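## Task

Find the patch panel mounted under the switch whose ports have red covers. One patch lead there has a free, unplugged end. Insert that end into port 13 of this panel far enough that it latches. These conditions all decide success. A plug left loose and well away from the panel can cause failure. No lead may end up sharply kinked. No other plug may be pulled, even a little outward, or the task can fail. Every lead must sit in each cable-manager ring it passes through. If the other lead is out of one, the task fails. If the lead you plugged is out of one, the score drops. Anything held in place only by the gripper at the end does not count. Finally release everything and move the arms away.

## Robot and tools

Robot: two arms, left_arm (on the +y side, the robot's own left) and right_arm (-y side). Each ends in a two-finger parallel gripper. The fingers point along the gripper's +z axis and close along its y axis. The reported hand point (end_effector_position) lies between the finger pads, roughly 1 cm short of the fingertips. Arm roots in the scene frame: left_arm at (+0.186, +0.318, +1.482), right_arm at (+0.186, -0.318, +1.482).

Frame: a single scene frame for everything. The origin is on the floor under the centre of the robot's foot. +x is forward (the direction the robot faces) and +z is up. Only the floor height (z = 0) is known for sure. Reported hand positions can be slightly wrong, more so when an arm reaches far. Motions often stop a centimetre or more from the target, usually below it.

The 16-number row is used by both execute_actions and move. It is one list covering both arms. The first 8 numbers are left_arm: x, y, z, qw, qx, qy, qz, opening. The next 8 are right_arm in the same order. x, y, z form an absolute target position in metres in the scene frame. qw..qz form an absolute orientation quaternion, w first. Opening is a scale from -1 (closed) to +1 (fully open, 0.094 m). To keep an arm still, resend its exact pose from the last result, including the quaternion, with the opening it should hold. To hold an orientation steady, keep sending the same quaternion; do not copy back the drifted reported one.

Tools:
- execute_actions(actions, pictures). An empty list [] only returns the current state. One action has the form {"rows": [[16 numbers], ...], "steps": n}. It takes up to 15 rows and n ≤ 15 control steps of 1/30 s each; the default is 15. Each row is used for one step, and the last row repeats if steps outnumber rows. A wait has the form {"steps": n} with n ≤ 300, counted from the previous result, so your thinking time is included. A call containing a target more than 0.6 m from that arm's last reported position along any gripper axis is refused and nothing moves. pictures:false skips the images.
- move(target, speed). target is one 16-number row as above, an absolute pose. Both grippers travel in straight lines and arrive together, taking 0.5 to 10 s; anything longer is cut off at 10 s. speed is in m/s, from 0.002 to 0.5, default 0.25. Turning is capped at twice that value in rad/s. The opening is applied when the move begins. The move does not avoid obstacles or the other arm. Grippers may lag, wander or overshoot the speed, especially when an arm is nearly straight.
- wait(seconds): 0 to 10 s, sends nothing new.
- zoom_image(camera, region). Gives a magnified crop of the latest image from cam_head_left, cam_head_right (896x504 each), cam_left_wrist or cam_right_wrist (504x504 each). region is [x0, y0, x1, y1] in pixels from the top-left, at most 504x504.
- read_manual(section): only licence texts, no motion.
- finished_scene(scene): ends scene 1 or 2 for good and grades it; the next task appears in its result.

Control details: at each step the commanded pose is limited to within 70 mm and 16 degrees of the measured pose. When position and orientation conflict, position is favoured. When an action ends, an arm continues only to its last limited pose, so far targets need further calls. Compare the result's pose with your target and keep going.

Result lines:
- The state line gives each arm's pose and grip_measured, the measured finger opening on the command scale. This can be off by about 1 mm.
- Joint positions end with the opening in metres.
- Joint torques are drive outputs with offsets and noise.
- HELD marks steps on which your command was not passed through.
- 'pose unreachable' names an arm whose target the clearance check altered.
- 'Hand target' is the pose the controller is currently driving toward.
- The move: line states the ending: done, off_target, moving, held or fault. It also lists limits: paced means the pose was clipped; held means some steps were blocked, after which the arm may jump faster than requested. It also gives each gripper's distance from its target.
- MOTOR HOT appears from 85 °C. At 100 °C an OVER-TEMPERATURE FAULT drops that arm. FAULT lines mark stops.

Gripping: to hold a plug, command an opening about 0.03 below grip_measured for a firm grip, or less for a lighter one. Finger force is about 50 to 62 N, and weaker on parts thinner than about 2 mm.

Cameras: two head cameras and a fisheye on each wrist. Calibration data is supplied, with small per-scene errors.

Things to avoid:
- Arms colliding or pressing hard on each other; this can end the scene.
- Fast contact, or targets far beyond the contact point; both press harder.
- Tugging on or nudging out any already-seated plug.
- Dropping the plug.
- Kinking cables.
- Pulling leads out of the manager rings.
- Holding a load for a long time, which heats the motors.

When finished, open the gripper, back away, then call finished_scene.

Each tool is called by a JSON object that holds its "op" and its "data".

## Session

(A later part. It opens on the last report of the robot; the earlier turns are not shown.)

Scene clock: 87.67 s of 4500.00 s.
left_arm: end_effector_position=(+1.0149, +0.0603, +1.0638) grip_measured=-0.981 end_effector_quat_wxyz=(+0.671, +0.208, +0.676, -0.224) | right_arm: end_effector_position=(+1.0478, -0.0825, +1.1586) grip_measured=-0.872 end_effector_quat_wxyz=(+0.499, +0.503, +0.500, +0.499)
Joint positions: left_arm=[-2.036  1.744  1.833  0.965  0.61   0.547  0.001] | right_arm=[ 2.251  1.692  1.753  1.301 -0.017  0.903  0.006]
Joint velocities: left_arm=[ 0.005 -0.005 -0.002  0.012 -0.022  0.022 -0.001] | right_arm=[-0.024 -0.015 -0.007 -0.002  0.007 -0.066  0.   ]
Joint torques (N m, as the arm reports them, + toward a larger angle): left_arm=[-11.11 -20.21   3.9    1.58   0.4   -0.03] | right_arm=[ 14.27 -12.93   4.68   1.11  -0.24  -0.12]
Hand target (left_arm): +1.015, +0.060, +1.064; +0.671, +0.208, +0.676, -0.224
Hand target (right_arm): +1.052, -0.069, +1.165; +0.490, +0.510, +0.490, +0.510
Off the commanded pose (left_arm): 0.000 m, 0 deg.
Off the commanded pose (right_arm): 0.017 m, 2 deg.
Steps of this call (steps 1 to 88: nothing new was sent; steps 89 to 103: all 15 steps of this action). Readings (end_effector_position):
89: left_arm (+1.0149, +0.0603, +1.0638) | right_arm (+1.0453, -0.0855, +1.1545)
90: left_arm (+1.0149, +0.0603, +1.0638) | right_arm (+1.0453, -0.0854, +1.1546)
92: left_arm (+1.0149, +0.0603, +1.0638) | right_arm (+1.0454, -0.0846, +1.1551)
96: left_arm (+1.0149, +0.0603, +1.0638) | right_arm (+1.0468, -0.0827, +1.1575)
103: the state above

{"op": "execute_actions", "data": {"actions": [{"rows":[[1.0149,0.0603,1.0638,0.671,0.208,0.676,-0.224,-1,1.055,-0.0685,1.1655,0.487,0.513,0.487,0.513,-0.9]],"steps":15}]}}

{"op": "zoom_image", "data": {"camera": "cam_left_wrist", "region": [280, 40, 360, 120]}}

{"op": "zoom_image", "data": {"camera": "cam_right_wrist", "region": [200, 170, 290, 260]}}

Scene clock: 89.87 s of 4500.00 s.
left_arm: end_effector_position=(+1.0149, +0.0603, +1.0638) grip_measured=-0.981 end_effector_quat_wxyz=(+0.671, +0.208, +0.676, -0.224) | right_arm: end_effector_position=(+1.0496, -0.0826, +1.1586) grip_measured=-0.872 end_effector_quat_wxyz=(+0.495, +0.506, +0.497, +0.502)
Joint positions: left_arm=[-2.036  1.744  1.833  0.965  0.61   0.547  0.001] | right_arm=[ 2.251  1.692  1.758  1.295 -0.017  0.914  0.006]
Joint velocities: left_arm=[-0.015  0.005 -0.017 -0.007 -0.022 -0.095 -0.   ] | right_arm=[ 0.005  0.005 -0.007 -0.002 -0.022 -0.037 -0.   ]
Joint torques (N m, as the arm reports them, + toward a larger angle): left_arm=[-11.09 -20.24   3.9    1.66   0.4   -0.02] | right_arm=[ 14.47 -13.18   4.88   1.02  -0.28  -0.14]
Hand target (left_arm): +1.015, +0.060, +1.064; +0.671, +0.208, +0.676, -0.224
Hand target (right_arm): +1.054, -0.069, +1.166; +0.487, +0.513, +0.487, +0.513
Off the commanded pose (left_arm): 0.000 m, 0 deg.
Off the commanded pose (right_arm): 0.017 m, 2 deg.
Steps of this call (steps 1 to 51: nothing new was sent; steps 52 to 66: all 15 steps of this action). Readings (end_effector_position):
52: left_arm (+1.0149, +0.0603, +1.0638) | right_arm (+1.0478, -0.0823, +1.1583)
53: left_arm (+1.0149, +0.0603, +1.0638) | right_arm (+1.0480, -0.0822, +1.1582)
55: left_arm (+1.0149, +0.0603, +1.0638) | right_arm (+1.0485, -0.0821, +1.1580)
59: left_arm (+1.0149, +0.0603, +1.0638) | right_arm (+1.0494, -0.0825, +1.1585)
66: the state above
camera_calibration (this result's frames):
cam_left_wrist: T_world_to_cam=[[-0.576423, -0.816891, 0.0206156, 0.616114], [-0.486126, 0.322528, -0.812193, 1.34391], [0.656824, -0.478189, -0.583025, 0.108177], [0, 0, 0, 1]] pos_world=[0.937399, 0.121578, 1.14188]
cam_right_wrist: T_world_to_cam=[[-0.00665814, 0.0214141, -0.999749, 1.16645], [-0.579883, 0.814421, 0.0213064, 0.656997], [0.814673, 0.579879, 0.00699514, -0.691357], [0, 0, 0, 1]] pos_world=[0.951977, -0.159147, 1.15699]

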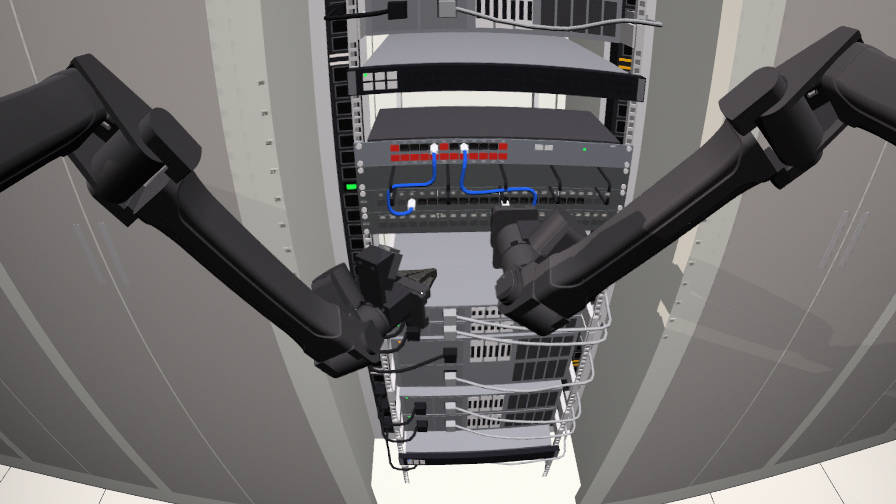

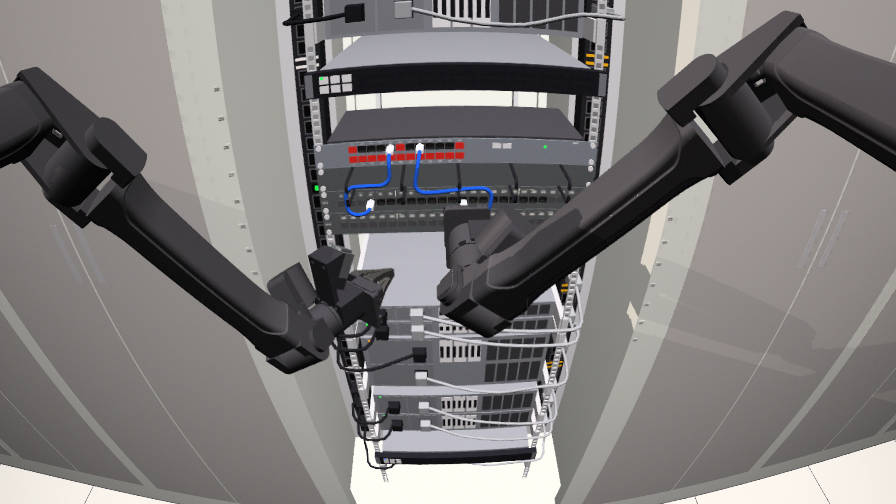

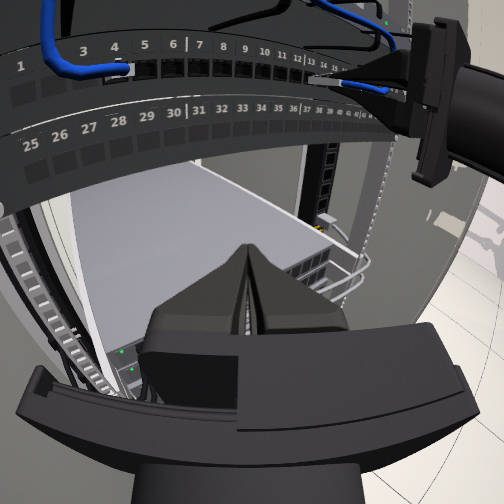

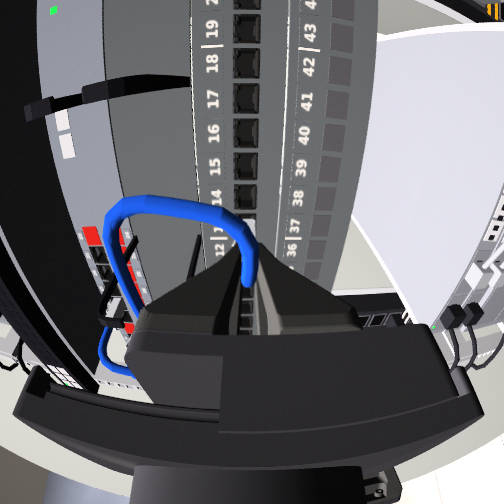

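Region (280, 40, 360, 120) of cam_left_wrist's 504x504 image, scaled by 6.300, with more detail than that image has.

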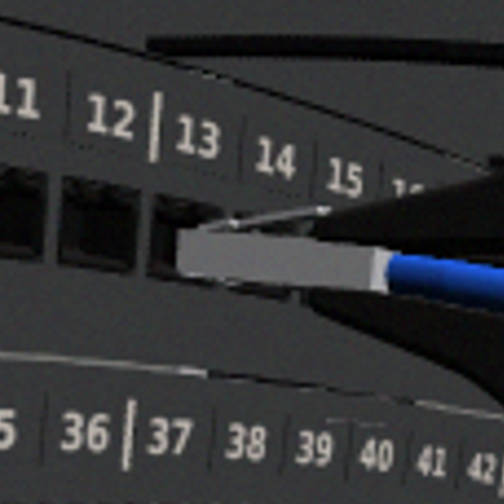

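Region (200, 170, 290, 260) of cam_right_wrist's 504x504 image, scaled by 5.600, with more detail than that image has.

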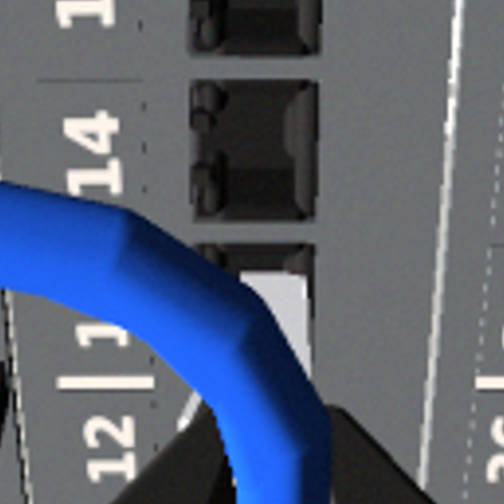

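{"op": "execute_actions", "data": {"actions": [{"rows":[[1.0149,0.0603,1.0638,0.671,0.208,0.676,-0.224,-1,1.0567,-0.069,1.1663,0.488,0.512,0.486,0.514,-0.9],[1.0149,0.0603,1.0638,0.671,0.208,0.676,-0.224,-1,1.0585,-0.0695,1.167,0.4885,0.512,0.486,0.5135,-0.9]],"steps":15}]}}

{"op": "zoom_image", "data": {"camera": "cam_left_wrist", "region": [280, 40, 360, 120]}}

{"op": "zoom_image", "data": {"camera": "cam_right_wrist", "region": [200, 170, 290, 260]}}

Scene clock: 92.43 s of 4500.00 s.
left_arm: end_effector_position=(+1.0149, +0.0603, +1.0638) grip_measured=-0.981 end_effector_quat_wxyz=(+0.671, +0.208, +0.676, -0.224) | right_arm: end_effector_position=(+1.0530, -0.0837, +1.1599) grip_measured=-0.872 end_effector_quat_wxyz=(+0.496, +0.506, +0.496, +0.502)
Joint positions: left_arm=[-2.036  1.744  1.833  0.965  0.61   0.547  0.001] | right_arm=[ 2.251  1.692  1.768  1.289 -0.017  0.915  0.006]
Joint velocities: left_arm=[-0.015  0.005 -0.012  0.022  0.051 -0.051 -0.   ] | right_arm=[-0.024 -0.005 -0.007 -0.007 -0.022  0.022 -0.001]
Joint torques (N m, as the arm reports them, + toward a larger angle): left_arm=[-10.81 -20.23   3.86   1.62   0.39  -0.02] | right_arm=[ 14.58 -12.97   5.04   1.12  -0.32  -0.14]
Hand target (left_arm): +1.015, +0.060, +1.064; +0.671, +0.208, +0.676, -0.224
Hand target (right_arm): +1.058, -0.070, +1.167; +0.488, +0.512, +0.486, +0.513
Off the commanded pose (left_arm): 0.000 m, 0 deg.
Off the commanded pose (right_arm): 0.017 m, 2 deg.
Steps of this call (steps 1 to 62: nothing new was sent; steps 63 to 77: all 15 steps of this action). Readings (end_effector_position):
63: left_arm (+1.0149, +0.0603, +1.0638) | right_arm (+1.0497, -0.0827, +1.1587)
64: left_arm (+1.0149, +0.0603, +1.0638) | right_arm (+1.0502, -0.0827, +1.1588)
66: left_arm (+1.0149, +0.0603, +1.0638) | right_arm (+1.0513, -0.0829, +1.1590)
70: left_arm (+1.0149, +0.0603, +1.0638) | right_arm (+1.0530, -0.0838, +1.1600)
77: the state above
camera_calibration (this result's frames):
cam_left_wrist: T_world_to_cam=[[-0.576423, -0.816891, 0.0206156, 0.616114], [-0.486126, 0.322528, -0.812193, 1.34391], [0.656824, -0.478189, -0.583025, 0.108177], [0, 0, 0, 1]] pos_world=[0.937399, 0.121578, 1.14188]
cam_right_wrist: T_world_to_cam=[[-0.00453146, 0.0217464, -0.999753, 1.1655], [-0.578572, 0.815378, 0.0203583, 0.659585], [0.815619, 0.578521, 0.00888699, -0.696797], [0, 0, 0, 1]] pos_world=[0.955219, -0.160045, 1.15798]

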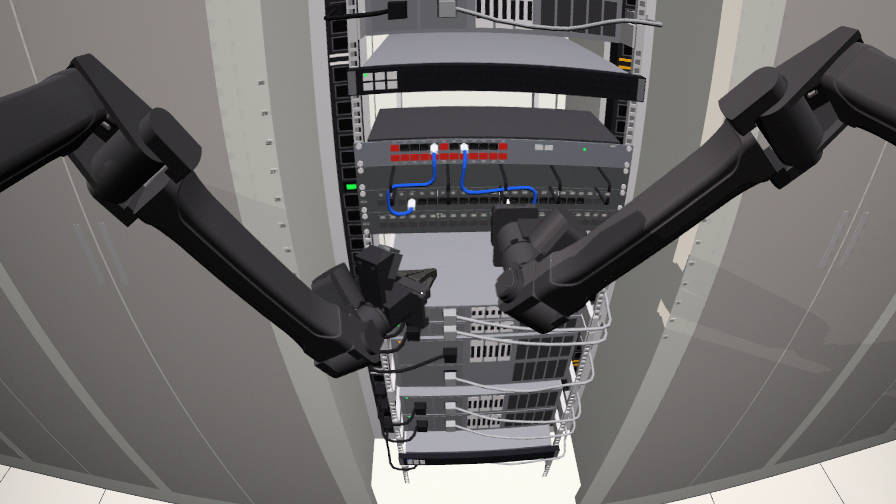

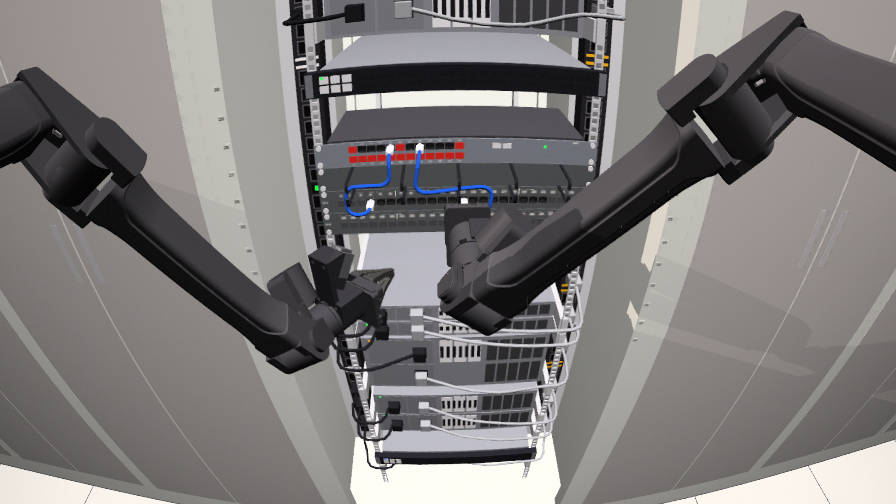

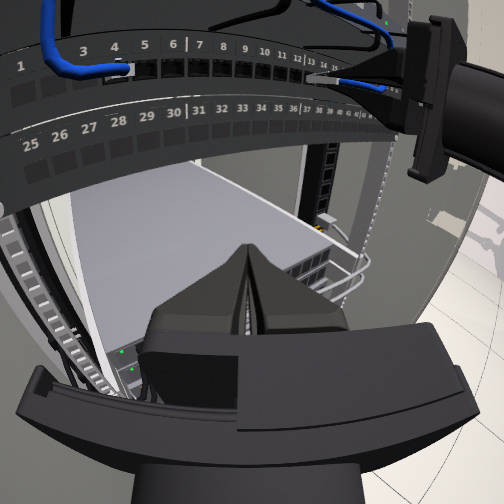

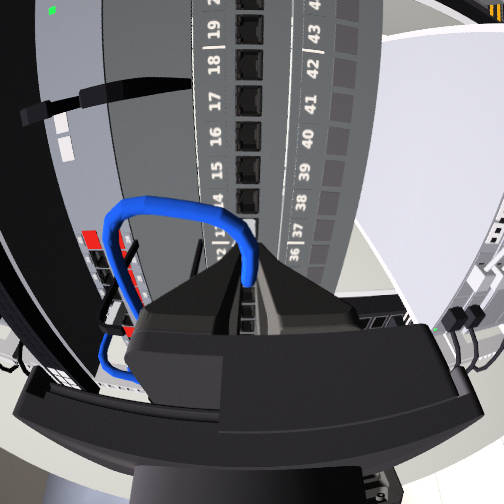

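Region (280, 40, 360, 120) of cam_left_wrist's 504x504 image, scaled by 6.300, with more detail than that image has.

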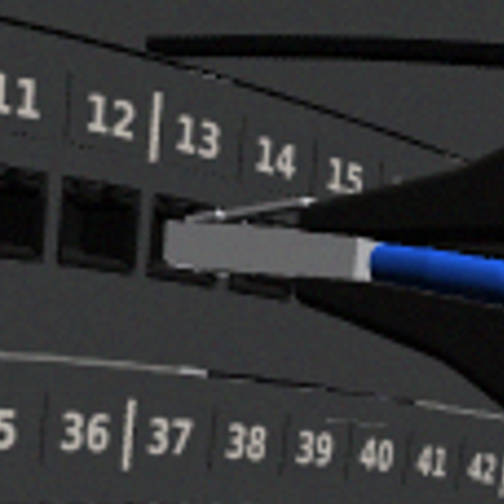

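Region (200, 170, 290, 260) of cam_right_wrist's 504x504 image, scaled by 5.600, with more detail than that image has.

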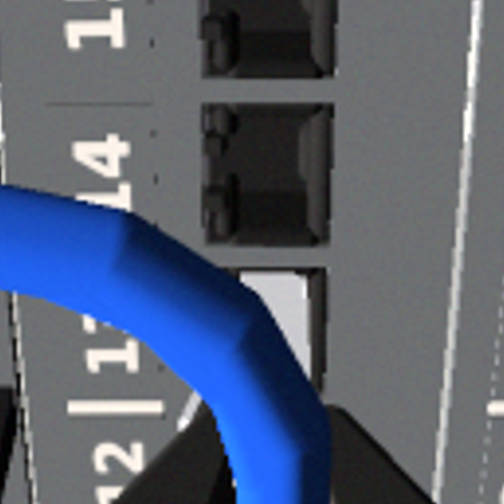

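{"op": "execute_actions", "data": {"actions": [{"rows":[[1.0149,0.0603,1.0638,0.671,0.208,0.676,-0.224,-1,1.0583,-0.0684,1.1668,0.4885,0.512,0.486,0.5135,-0.9]],"steps":12}], "pictures": false}}

Scene clock: 95.67 s of 4500.00 s.
left_arm: end_effector_position=(+1.0149, +0.0603, +1.0638) grip_measured=-0.981 end_effector_quat_wxyz=(+0.671, +0.208, +0.676, -0.224) | right_arm: end_effector_position=(+1.0530, -0.0837, +1.1599) grip_measured=-0.872 end_effector_quat_wxyz=(+0.496, +0.506, +0.496, +0.502)
Joint positions: left_arm=[-2.036  1.744  1.833  0.965  0.61   0.547  0.001] | right_arm=[ 2.251  1.692  1.768  1.289 -0.017  0.915  0.006]
Joint velocities: left_arm=[-0.015 -0.015 -0.002  0.007  0.037 -0.051 -0.   ] | right_arm=[-0.015  0.015 -0.027 -0.012 -0.037 -0.007 -0.   ]
Joint torques (N m, as the arm reports them, + toward a larger angle): left_arm=[-11.14 -20.27   3.84   1.62   0.38  -0.03] | right_arm=[ 14.57 -12.92   5.08   1.06  -0.3   -0.15]
Hand target (left_arm): +1.015, +0.060, +1.064; +0.671, +0.208, +0.676, -0.224
Hand target (right_arm): +1.058, -0.069, +1.167; +0.488, +0.512, +0.486, +0.513
Off the commanded pose (left_arm): 0.000 m, 0 deg.
Off the commanded pose (right_arm): 0.018 m, 2 deg.
Steps of this call (steps 1 to 85: nothing new was sent; steps 86 to 97: all 12 steps of this action). Readings (end_effector_position):
86: left_arm (+1.0149, +0.0603, +1.0638) | right_arm (+1.0530, -0.0837, +1.1599)
87: left_arm (+1.0149, +0.0603, +1.0638) | right_arm (+1.0530, -0.0837, +1.1599)
89: left_arm (+1.0149, +0.0603, +1.0638) | right_arm (+1.0530, -0.0837, +1.1599)
93: left_arm (+1.0149, +0.0603, +1.0638) | right_arm (+1.0530, -0.0837, +1.1599)
97: the state above

{"op": "execute_actions", "data": {"actions": [{"rows":[[1.0149,0.0603,1.0638,0.671,0.208,0.676,-0.224,-1,1.0583,-0.0672,1.1664,0.4885,0.512,0.486,0.5135,-0.9]],"steps":12}], "pictures": false}}

Scene clock: 96.70 s of 4500.00 s.
left_arm: end_effector_position=(+1.0149, +0.0603, +1.0638) grip_measured=-0.981 end_effector_quat_wxyz=(+0.671, +0.208, +0.676, -0.224) | right_arm: end_effector_position=(+1.0530, -0.0833, +1.1601) grip_measured=-0.872 end_effector_quat_wxyz=(+0.496, +0.506, +0.496, +0.502)
Joint positions: left_arm=[-2.036  1.744  1.833  0.965  0.61   0.547  0.001] | right_arm=[ 2.251  1.692  1.768  1.289 -0.017  0.915  0.006]
Joint velocities: left_arm=[-0.005  0.005 -0.002  0.002  0.022 -0.066 -0.   ] | right_arm=[-0.005 -0.005 -0.002  0.007 -0.022  0.007 -0.   ]
Joint torques (N m, as the arm reports them, + toward a larger angle): left_arm=[-11.08 -20.39   3.89   1.66   0.39  -0.02] | right_arm=[ 14.83 -12.78   5.21   1.13  -0.3   -0.16]
Hand target (left_arm): +1.015, +0.060, +1.064; +0.671, +0.208, +0.676, -0.224
Hand target (right_arm): +1.057, -0.068, +1.167; +0.488, +0.512, +0.486, +0.513
Off the commanded pose (left_arm): 0.000 m, 0 deg.
Off the commanded pose (right_arm): 0.018 m, 2 deg.
Steps of this call (steps 1 to 19: nothing new was sent; steps 20 to 31: all 12 steps of this action). Readings (end_effector_position):
20: left_arm (+1.0149, +0.0603, +1.0638) | right_arm (+1.0530, -0.0837, +1.1599)
21: left_arm (+1.0149, +0.0603, +1.0638) | right_arm (+1.0530, -0.0837, +1.1599)
23: left_arm (+1.0149, +0.0603, +1.0638) | right_arm (+1.0530, -0.0835, +1.1600)
27: left_arm (+1.0149, +0.0603, +1.0638) | right_arm (+1.0530, -0.0833, +1.1601)
31: the state above

{"op": "execute_actions", "data": {"actions": [{"rows":[[1.0149,0.0603,1.0638,0.671,0.208,0.676,-0.224,-1,1.0583,-0.0664,1.1656,0.4885,0.512,0.486,0.5135,-0.9]],"steps":12}], "pictures": false}}

Scene clock: 97.63 s of 4500.00 s.
left_arm: end_effector_position=(+1.0149, +0.0603, +1.0638) grip_measured=-0.981 end_effector_quat_wxyz=(+0.671, +0.208, +0.676, -0.224) | right_arm: end_effector_position=(+1.0537, -0.0827, +1.1600) grip_measured=-0.872 end_effector_quat_wxyz=(+0.496, +0.506, +0.495, +0.503)
Joint positions: left_arm=[-2.036  1.744  1.833  0.965  0.61   0.547  0.001] | right_arm=[ 2.252  1.696  1.773  1.289 -0.017  0.915  0.006]
Joint velocities: left_arm=[ 0.005  0.024 -0.002 -0.002 -0.022  0.037  0.001] | right_arm=[ 0.005 -0.015  0.007 -0.002 -0.051 -0.037 -0.001]
Joint torques (N m, as the arm reports them, + toward a larger angle): left_arm=[-11.08 -20.21   3.86   1.6    0.38  -0.01] | right_arm=[ 14.85 -12.73   5.13   1.05  -0.31  -0.16]
Hand target (left_arm): +1.015, +0.060, +1.064; +0.671, +0.208, +0.676, -0.224
Hand target (right_arm): +1.058, -0.067, +1.166; +0.488, +0.512, +0.486, +0.513
Off the commanded pose (left_arm): 0.000 m, 0 deg.
Off the commanded pose (right_arm): 0.018 m, 2 deg.
Steps of this call (steps 1 to 16: nothing new was sent; steps 17 to 28: all 12 steps of this action). Readings (end_effector_position):
17: left_arm (+1.0149, +0.0603, +1.0638) | right_arm (+1.0532, -0.0835, +1.1603)
18: left_arm (+1.0149, +0.0603, +1.0638) | right_arm (+1.0532, -0.0833, +1.1601)
20: left_arm (+1.0149, +0.0603, +1.0638) | right_arm (+1.0534, -0.0830, +1.1600)
24: left_arm (+1.0149, +0.0603, +1.0638) | right_arm (+1.0537, -0.0829, +1.1599)
28: the state above

The plug is lined up with port 13, so I'm pushing it in.

{"op": "execute_actions", "data": {"actions": [{"rows":[[1.0149,0.0603,1.0638,0.671,0.208,0.676,-0.224,-1,1.0593,-0.0665,1.1656,0.4885,0.512,0.486,0.5135,-0.9],[1.0149,0.0603,1.0638,0.671,0.208,0.676,-0.224,-1,1.0603,-0.0666,1.1656,0.4885,0.512,0.486,0.5135,-0.9],[1.0149,0.0603,1.0638,0.671,0.208,0.676,-0.224,-1,1.0613,-0.0667,1.1656,0.4885,0.512,0.486,0.5135,-0.9],[1.0149,0.0603,1.0638,0.671,0.208,0.676,-0.224,-1,1.0623,-0.0668,1.1656,0.4885,0.512,0.486,0.5135,-0.9],[1.0149,0.0603,1.0638,0.671,0.208,0.676,-0.224,-1,1.0633,-0.0669,1.1656,0.4885,0.512,0.486,0.5135,-0.9]],"steps":15}]}}

{"op": "zoom_image", "data": {"camera": "cam_left_wrist", "region": [280, 20, 390, 120]}}

{"op": "zoom_image", "data": {"camera": "cam_right_wrist", "region": [200, 170, 290, 260]}}

Scene clock: 100.17 s of 4500.00 s.
left_arm: end_effector_position=(+1.0149, +0.0603, +1.0638) grip_measured=-0.981 end_effector_quat_wxyz=(+0.671, +0.208, +0.676, -0.224) | right_arm: end_effector_position=(+1.0578, -0.0827, +1.1598) grip_measured=-0.872 end_effector_quat_wxyz=(+0.496, +0.506, +0.496, +0.503)
Joint positions: left_arm=[-2.036  1.744  1.833  0.965  0.61   0.547  0.001] | right_arm=[ 2.252  1.698  1.787  1.276 -0.017  0.915  0.006]
Joint velocities: left_arm=[-0.005  0.005 -0.012  0.017 -0.066  0.037 -0.001] | right_arm=[-0.005 -0.024  0.002  0.002  0.007 -0.051  0.   ]
Joint torques (N m, as the arm reports them, + toward a larger angle): left_arm=[-10.87 -20.2    3.9    1.67   0.39  -0.02] | right_arm=[ 14.87 -13.06   5.37   0.95  -0.31  -0.16]
Hand target (left_arm): +1.015, +0.060, +1.064; +0.671, +0.208, +0.676, -0.224
Hand target (right_arm): +1.063, -0.068, +1.166; +0.488, +0.512, +0.486, +0.513
Off the commanded pose (left_arm): 0.000 m, 0 deg.
Off the commanded pose (right_arm): 0.018 m, 2 deg.
Steps of this call (steps 1 to 61: nothing new was sent; steps 62 to 76: all 15 steps of this action). Readings (end_effector_position):
62: left_arm (+1.0149, +0.0603, +1.0638) | right_arm (+1.0537, -0.0826, +1.1599)
63: left_arm (+1.0149, +0.0603, +1.0638) | right_arm (+1.0541, -0.0827, +1.1600)
65: left_arm (+1.0149, +0.0603, +1.0638) | right_arm (+1.0555, -0.0827, +1.1599)
69: left_arm (+1.0149, +0.0603, +1.0638) | right_arm (+1.0578, -0.0827, +1.1598)
76: the state above
camera_calibration (this result's frames):
cam_left_wrist: T_world_to_cam=[[-0.576423, -0.816891, 0.0206156, 0.616114], [-0.486126, 0.322528, -0.812193, 1.34391], [0.656824, -0.478189, -0.583025, 0.108177], [0, 0, 0, 1]] pos_world=[0.937399, 0.121578, 1.14188]
cam_right_wrist: T_world_to_cam=[[-0.00370947, 0.0232238, -0.999723, 1.16468], [-0.578384, 0.815492, 0.0210901, 0.660518], [0.815756, 0.578302, 0.0104072, -0.703236], [0, 0, 0, 1]] pos_world=[0.960023, -0.159013, 1.15775]

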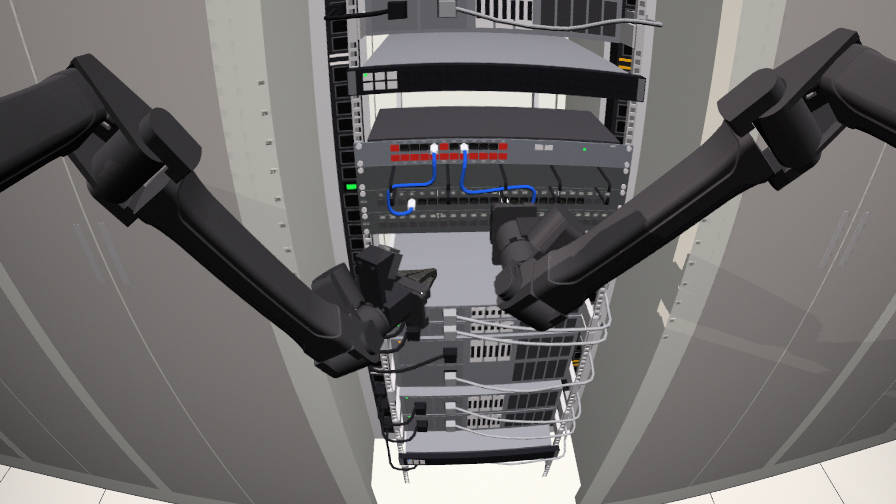

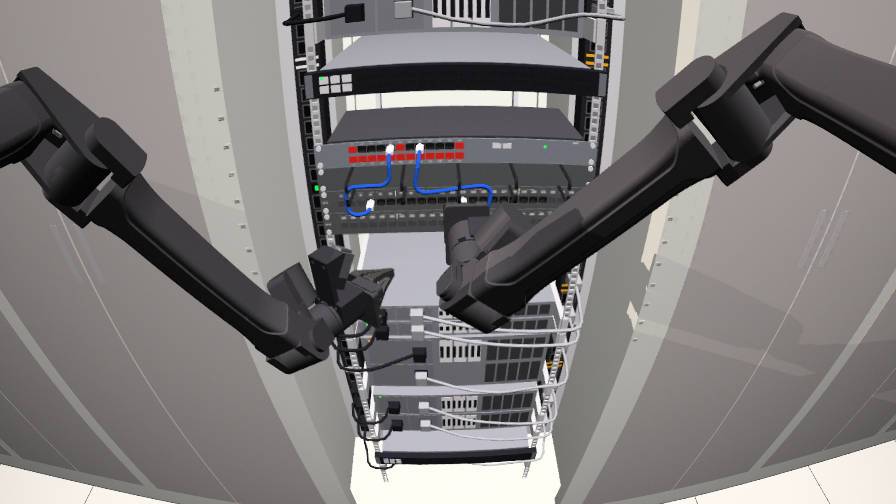

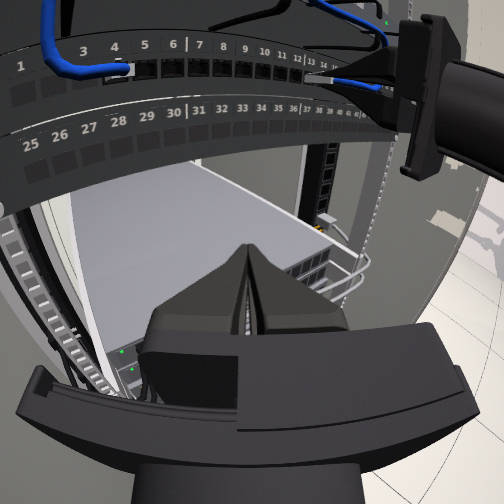

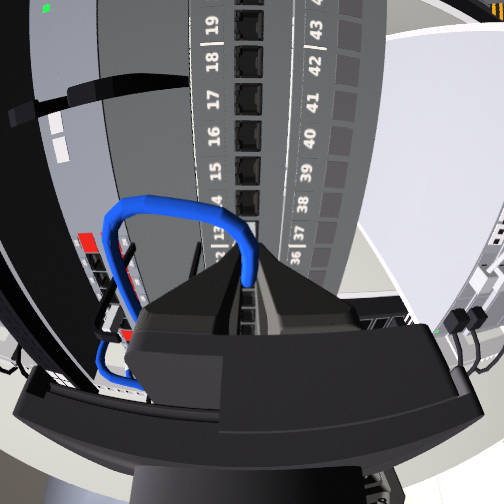

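Region (280, 20, 390, 120) of cam_left_wrist's 504x504 image, scaled by 4.582, with more detail than that image has; it fills the top 458 rows of this view, and the rest is white.

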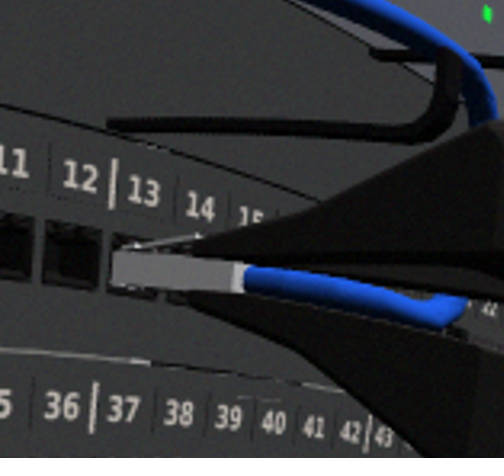

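Region (200, 170, 290, 260) of cam_right_wrist's 504x504 image, scaled by 5.600, with more detail than that image has.

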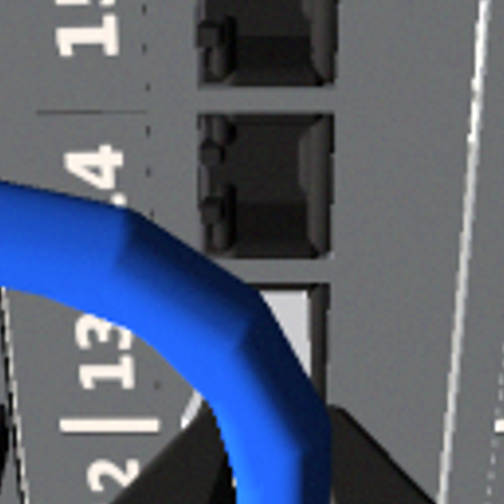

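{"op": "execute_actions", "data": {"actions": [{"rows":[[1.0149,0.0603,1.0638,0.671,0.208,0.676,-0.224,-1,1.0645,-0.067,1.1657,0.4885,0.512,0.486,0.5135,-0.9],[1.0149,0.0603,1.0638,0.671,0.208,0.676,-0.224,-1,1.0657,-0.0672,1.1658,0.4885,0.512,0.486,0.5135,-0.9],[1.0149,0.0603,1.0638,0.671,0.208,0.676,-0.224,-1,1.0669,-0.0674,1.1659,0.4885,0.512,0.486,0.5135,-0.9],[1.0149,0.0603,1.0638,0.671,0.208,0.676,-0.224,-1,1.0681,-0.0676,1.166,0.4885,0.512,0.486,0.5135,-0.9],[1.0149,0.0603,1.0638,0.671,0.208,0.676,-0.224,-1,1.0693,-0.0678,1.1661,0.4885,0.512,0.486,0.5135,-0.9]],"steps":15}], "pictures": false}}

Scene clock: 102.50 s of 4500.00 s.
left_arm: end_effector_position=(+1.0149, +0.0603, +1.0638) grip_measured=-0.981 end_effector_quat_wxyz=(+0.671, +0.208, +0.676, -0.224) | right_arm: end_effector_position=(+1.0583, -0.0823, +1.1597) grip_measured=-0.872 end_effector_quat_wxyz=(+0.496, +0.506, +0.495, +0.503)
Joint positions: left_arm=[-2.036  1.744  1.833  0.965  0.61   0.547  0.001] | right_arm=[ 2.253  1.7    1.791  1.275 -0.017  0.915  0.006]
Joint velocities: left_arm=[ 0.005 -0.005 -0.007 -0.007  0.007  0.022  0.   ] | right_arm=[ 0.005 -0.015 -0.012  0.007  0.007 -0.007  0.   ]
Joint torques (N m, as the arm reports them, + toward a larger angle): left_arm=[-10.96 -19.98   3.88   1.64   0.39  -0.01] | right_arm=[ 14.73 -12.84   6.4    0.34  -0.31  -0.14]
Hand target (left_arm): +1.015, +0.060, +1.064; +0.671, +0.208, +0.676, -0.224
Hand target (right_arm): +1.068, -0.069, +1.167; +0.488, +0.512, +0.486, +0.513
Off the commanded pose (left_arm): 0.000 m, 0 deg.
Off the commanded pose (right_arm): 0.019 m, 2 deg.
Steps of this call (steps 1 to 55: nothing new was sent; steps 56 to 70: all 15 steps of this action). Readings (end_effector_position):
56: left_arm (+1.0149, +0.0603, +1.0638) | right_arm (+1.0578, -0.0827, +1.1598)
57: left_arm (+1.0149, +0.0603, +1.0638) | right_arm (+1.0579, -0.0828, +1.1599)
59: left_arm (+1.0149, +0.0603, +1.0638) | right_arm (+1.0580, -0.0826, +1.1597)
63: left_arm (+1.0149, +0.0603, +1.0638) | right_arm (+1.0583, -0.0823, +1.1597)
70: the state above

{"op": "execute_actions", "data": {"actions": [{"rows":[[1.0149,0.0603,1.0638,0.671,0.208,0.676,-0.224,-1,1.0733,-0.072,1.1704,0.4928,0.5114,0.4819,0.514,-0.9],[1.0149,0.0603,1.0638,0.671,0.208,0.676,-0.224,-1,1.0733,-0.072,1.1704,0.4928,0.5114,0.4819,0.514,-0.9],[1.0149,0.0603,1.0638,0.671,0.208,0.676,-0.224,-1,1.0773,-0.0761,1.1746,0.4971,0.5108,0.4777,0.5145,-0.9],[1.0149,0.0603,1.0638,0.671,0.208,0.676,-0.224,-1,1.0773,-0.0761,1.1746,0.4971,0.5108,0.4777,0.5145,-0.9],[1.0149,0.0603,1.0638,0.671,0.208,0.676,-0.224,-1,1.0813,-0.0803,1.1789,0.5013,0.5103,0.4736,0.515,-0.9],[1.0149,0.0603,1.0638,0.671,0.208,0.676,-0.224,-1,1.0813,-0.0803,1.1789,0.5013,0.5103,0.4736,0.515,-0.9],[1.0149,0.0603,1.0638,0.671,0.208,0.676,-0.224,-1,1.0853,-0.0845,1.1832,0.5056,0.5097,0.4695,0.5154,-0.9],[1.0149,0.0603,1.0638,0.671,0.208,0.676,-0.224,-1,1.0853,-0.0845,1.1832,0.5056,0.5097,0.4695,0.5154,-0.9],[1.0149,0.0603,1.0638,0.671,0.208,0.676,-0.224,-1,1.0893,-0.0886,1.1874,0.5099,0.5091,0.4653,0.5159,-0.9],[1.0149,0.0603,1.0638,0.671,0.208,0.676,-0.224,-1,1.0893,-0.0886,1.1874,0.5099,0.5091,0.4653,0.5159,-0.9],[1.0149,0.0603,1.0638,0.671,0.208,0.676,-0.224,-1,1.0933,-0.0928,1.1917,0.5142,0.5085,0.4612,0.5164,-0.9]],"steps":15}]}}

{"op": "zoom_image", "data": {"camera": "cam_left_wrist", "region": [280, 20, 390, 120]}}

Scene clock: 107.23 s of 4500.00 s.
left_arm: end_effector_position=(+1.0149, +0.0603, +1.0638) grip_measured=-0.981 end_effector_quat_wxyz=(+0.671, +0.208, +0.676, -0.224) | right_arm: end_effector_position=(+1.0597, -0.0832, +1.1608) grip_measured=-0.872 end_effector_quat_wxyz=(+0.497, +0.506, +0.493, +0.504)
Joint positions: left_arm=[-2.036  1.744  1.833  0.965  0.61   0.547  0.001] | right_arm=[ 2.253  1.7    1.795  1.275 -0.017  0.918  0.006]
Joint velocities: left_arm=[-0.005 -0.005 -0.002 -0.017 -0.022 -0.022 -0.001] | right_arm=[-0.015 -0.005 -0.002  0.012  0.022  0.037  0.001]
Joint torques (N m, as the arm reports them, + toward a larger angle): left_arm=[-10.97 -20.1    3.91   1.61   0.4   -0.01] | right_arm=[ 13.62 -14.96   7.85   1.    -0.38  -0.11]
Hand target (left_arm): +1.015, +0.060, +1.064; +0.671, +0.208, +0.676, -0.224
Hand target (right_arm): +1.089, -0.096, +1.193; +0.513, +0.508, +0.461, +0.516
Off the commanded pose (left_arm): 0.000 m, 0 deg.
Off the commanded pose (right_arm): 0.047 m, 4 deg.
Steps of this call (steps 1 to 90: nothing new was sent; then 1.23 s passed at rest; steps 91 to 105: all 15 steps of this action). Readings (end_effector_position):
91: left_arm (+1.0149, +0.0603, +1.0638) | right_arm (+1.0584, -0.0824, +1.1598)
92: left_arm (+1.0149, +0.0603, +1.0638) | right_arm (+1.0584, -0.0824, +1.1598)
94: left_arm (+1.0149, +0.0603, +1.0638) | right_arm (+1.0585, -0.0825, +1.1599)
98: left_arm (+1.0149, +0.0603, +1.0638) | right_arm (+1.0588, -0.0827, +1.1601)
105: the state above
camera_calibration (this result's frames):
cam_left_wrist: T_world_to_cam=[[-0.576423, -0.816891, 0.0206156, 0.616114], [-0.486126, 0.322528, -0.812193, 1.34391], [0.656824, -0.478189, -0.583025, 0.108177], [0, 0, 0, 1]] pos_world=[0.937399, 0.121578, 1.14188]
cam_right_wrist: T_world_to_cam=[[0.00031418, 0.0269276, -0.999637, 1.16161], [-0.575989, 0.817166, 0.0218312, 0.658766], [0.817458, 0.575773, 0.0157667, -0.712701], [0, 0, 0, 1]] pos_world=[0.96168, -0.159247, 1.15804]

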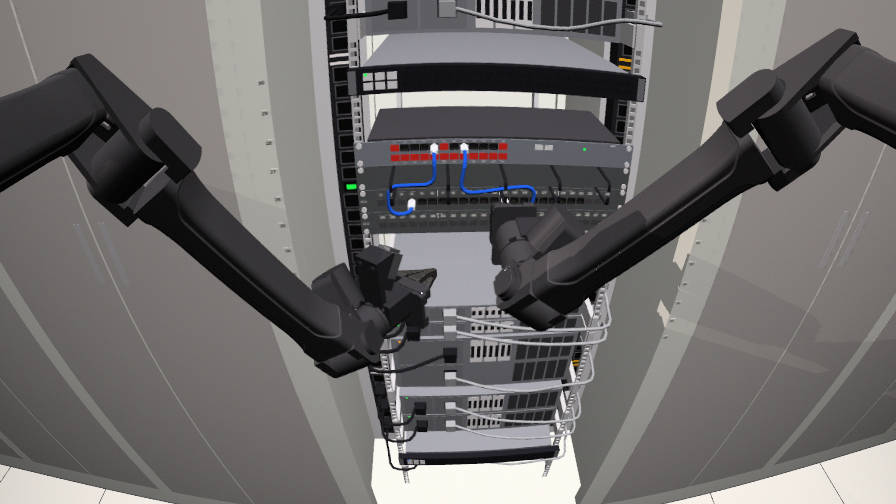

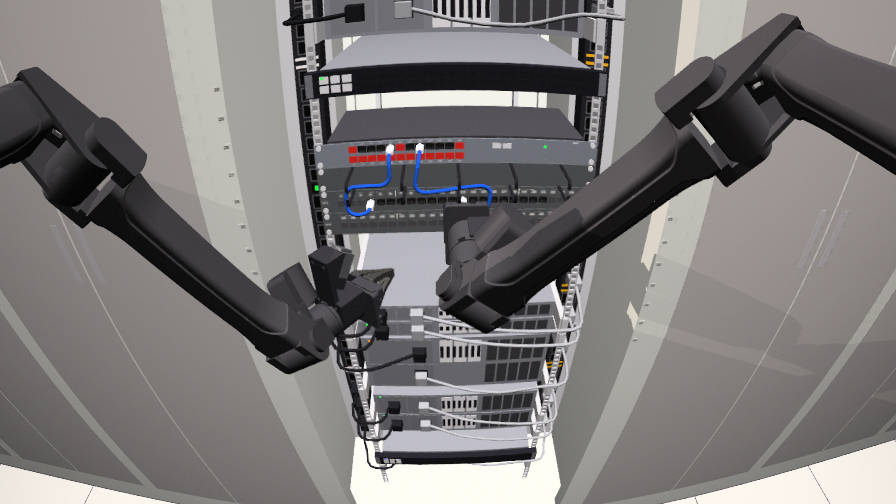

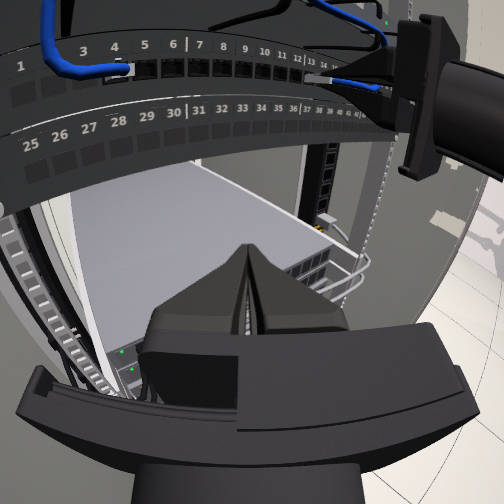

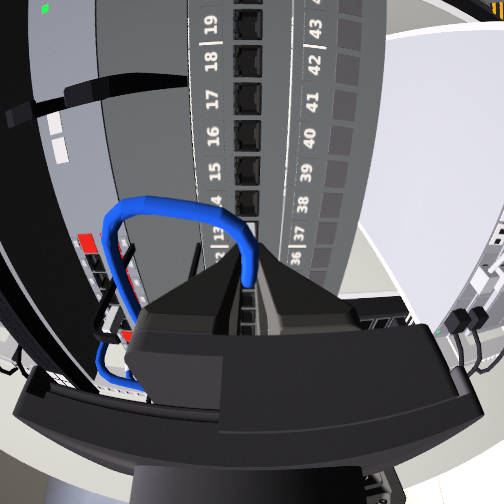

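Region (280, 20, 390, 120) of cam_left_wrist's 504x504 image, scaled by 4.582, with more detail than that image has; it fills the top 458 rows of this view, and the rest is white.

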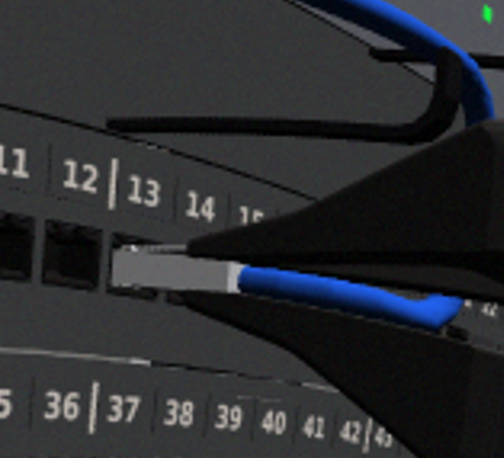

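{"op": "execute_actions", "data": {"actions": [{"rows":[[1.0149,0.0603,1.0638,0.671,0.208,0.676,-0.224,-1,1.097,-0.094,1.194,0.517,0.508,0.4585,0.5167,-0.92],[1.0149,0.0603,1.0638,0.671,0.208,0.676,-0.224,-1,1.097,-0.094,1.194,0.517,0.508,0.4585,0.5167,-0.92],[1.0149,0.0603,1.0638,0.671,0.208,0.676,-0.224,-1,1.097,-0.094,1.194,0.517,0.508,0.4585,0.5167,-0.92],[1.0149,0.0603,1.0638,0.671,0.208,0.676,-0.224,-1,1.101,-0.0955,1.196,0.5195,0.5078,0.456,0.517,-0.92],[1.0149,0.0603,1.0638,0.671,0.208,0.676,-0.224,-1,1.101,-0.0955,1.196,0.5195,0.5078,0.456,0.517,-0.92],[1.0149,0.0603,1.0638,0.671,0.208,0.676,-0.224,-1,1.101,-0.0955,1.196,0.5195,0.5078,0.456,0.517,-0.92],[1.0149,0.0603,1.0638,0.671,0.208,0.676,-0.224,-1,1.105,-0.097,1.198,0.522,0.5075,0.4535,0.5172,-0.92]],"steps":15}]}}

{"op": "zoom_image", "data": {"camera": "cam_left_wrist", "region": [280, 20, 390, 120]}}

Scene clock: 110.20 s of 4500.00 s.
left_arm: end_effector_position=(+1.0149, +0.0603, +1.0638) grip_measured=-0.981 end_effector_quat_wxyz=(+0.671, +0.208, +0.676, -0.224) | right_arm: end_effector_position=(+1.0637, -0.0833, +1.1610) grip_measured=-0.872 end_effector_quat_wxyz=(+0.498, +0.506, +0.491, +0.504)
Joint positions: left_arm=[-2.036  1.744  1.833  0.965  0.61   0.547  0.001] | right_arm=[ 2.253  1.706  1.813  1.268 -0.018  0.919  0.006]
Joint velocities: left_arm=[-0.005 -0.024 -0.017  0.007  0.022 -0.051 -0.   ] | right_arm=[-0.015  0.015 -0.012 -0.007 -0.007 -0.037 -0.001]
Joint torques (N m, as the arm reports them, + toward a larger angle): left_arm=[-11.03 -20.16   3.94   1.55   0.39  -0.01] | right_arm=[ 14.15 -15.26   8.81   1.03  -0.36  -0.12]
Hand target (left_arm): +1.015, +0.060, +1.064; +0.671, +0.208, +0.676, -0.224
Hand target (right_arm): +1.098, -0.101, +1.200; +0.521, +0.507, +0.453, +0.517
Off the commanded pose (left_arm): 0.000 m, 0 deg.
Off the commanded pose (right_arm): 0.057 m, 5 deg.
Steps of this call (steps 1 to 74: nothing new was sent; steps 75 to 89: all 15 steps of this action). Readings (end_effector_position):
75: left_arm (+1.0149, +0.0603, +1.0638) | right_arm (+1.0599, -0.0834, +1.1610)
76: left_arm (+1.0149, +0.0603, +1.0638) | right_arm (+1.0599, -0.0833, +1.1609)
78: left_arm (+1.0149, +0.0603, +1.0638) | right_arm (+1.0603, -0.0835, +1.1611)
82: left_arm (+1.0149, +0.0603, +1.0638) | right_arm (+1.0637, -0.0836, +1.1614)
89: the state above
camera_calibration (this result's frames):
cam_left_wrist: T_world_to_cam=[[-0.576423, -0.816891, 0.0206156, 0.616114], [-0.486126, 0.322528, -0.812193, 1.34391], [0.656824, -0.478189, -0.583025, 0.108177], [0, 0, 0, 1]] pos_world=[0.937399, 0.121578, 1.14188]
cam_right_wrist: T_world_to_cam=[[0.00473504, 0.0271906, -0.999619, 1.15713], [-0.574039, 0.818594, 0.0195474, 0.661891], [0.818814, 0.573728, 0.0194846, -0.72188], [0, 0, 0, 1]] pos_world=[0.965558, -0.15912, 1.15781]

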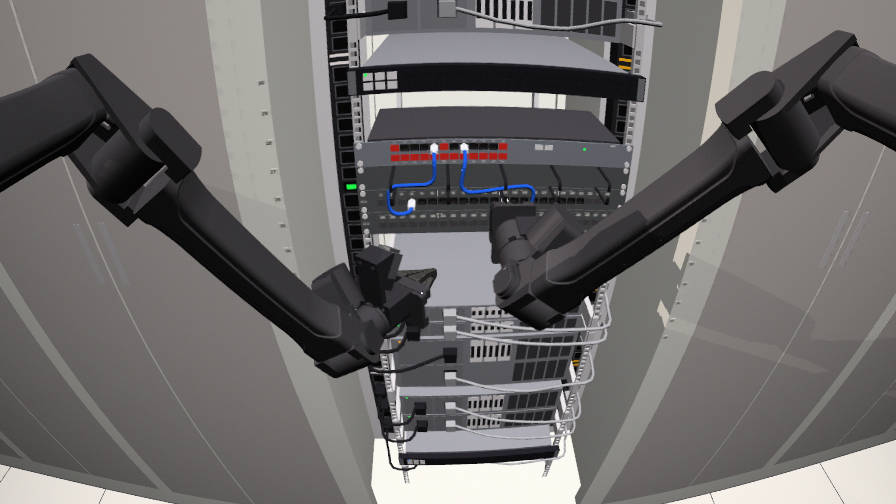

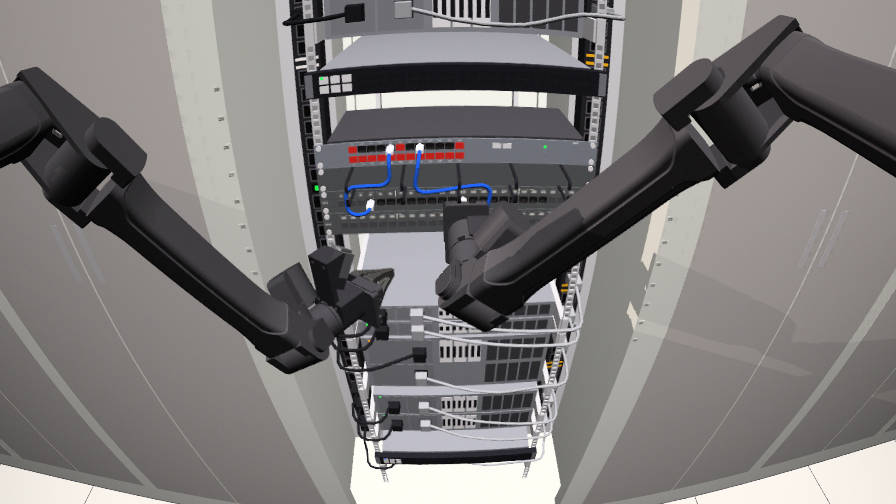

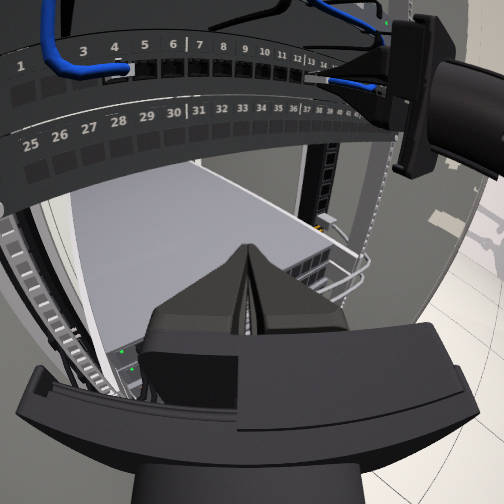

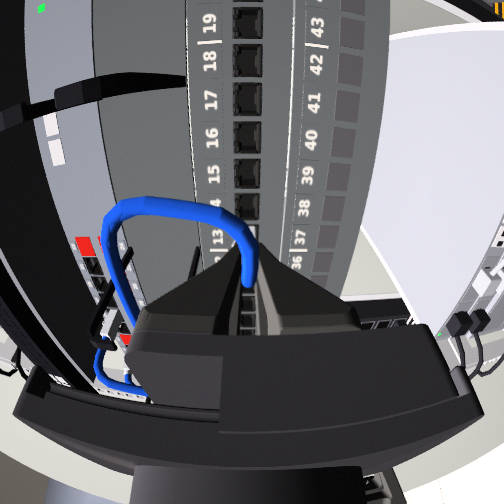

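Region (280, 20, 390, 120) of cam_left_wrist's 504x504 image, scaled by 4.582, with more detail than that image has; it fills the top 458 rows of this view, and the rest is white.

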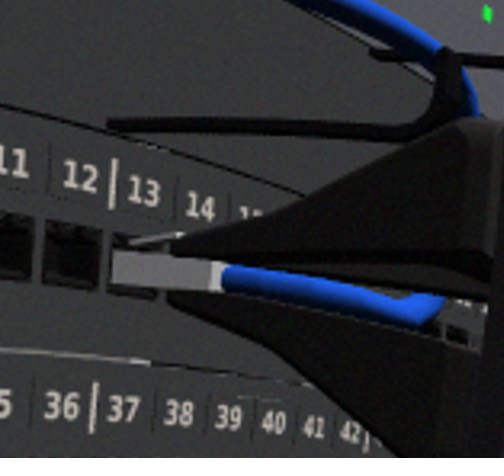

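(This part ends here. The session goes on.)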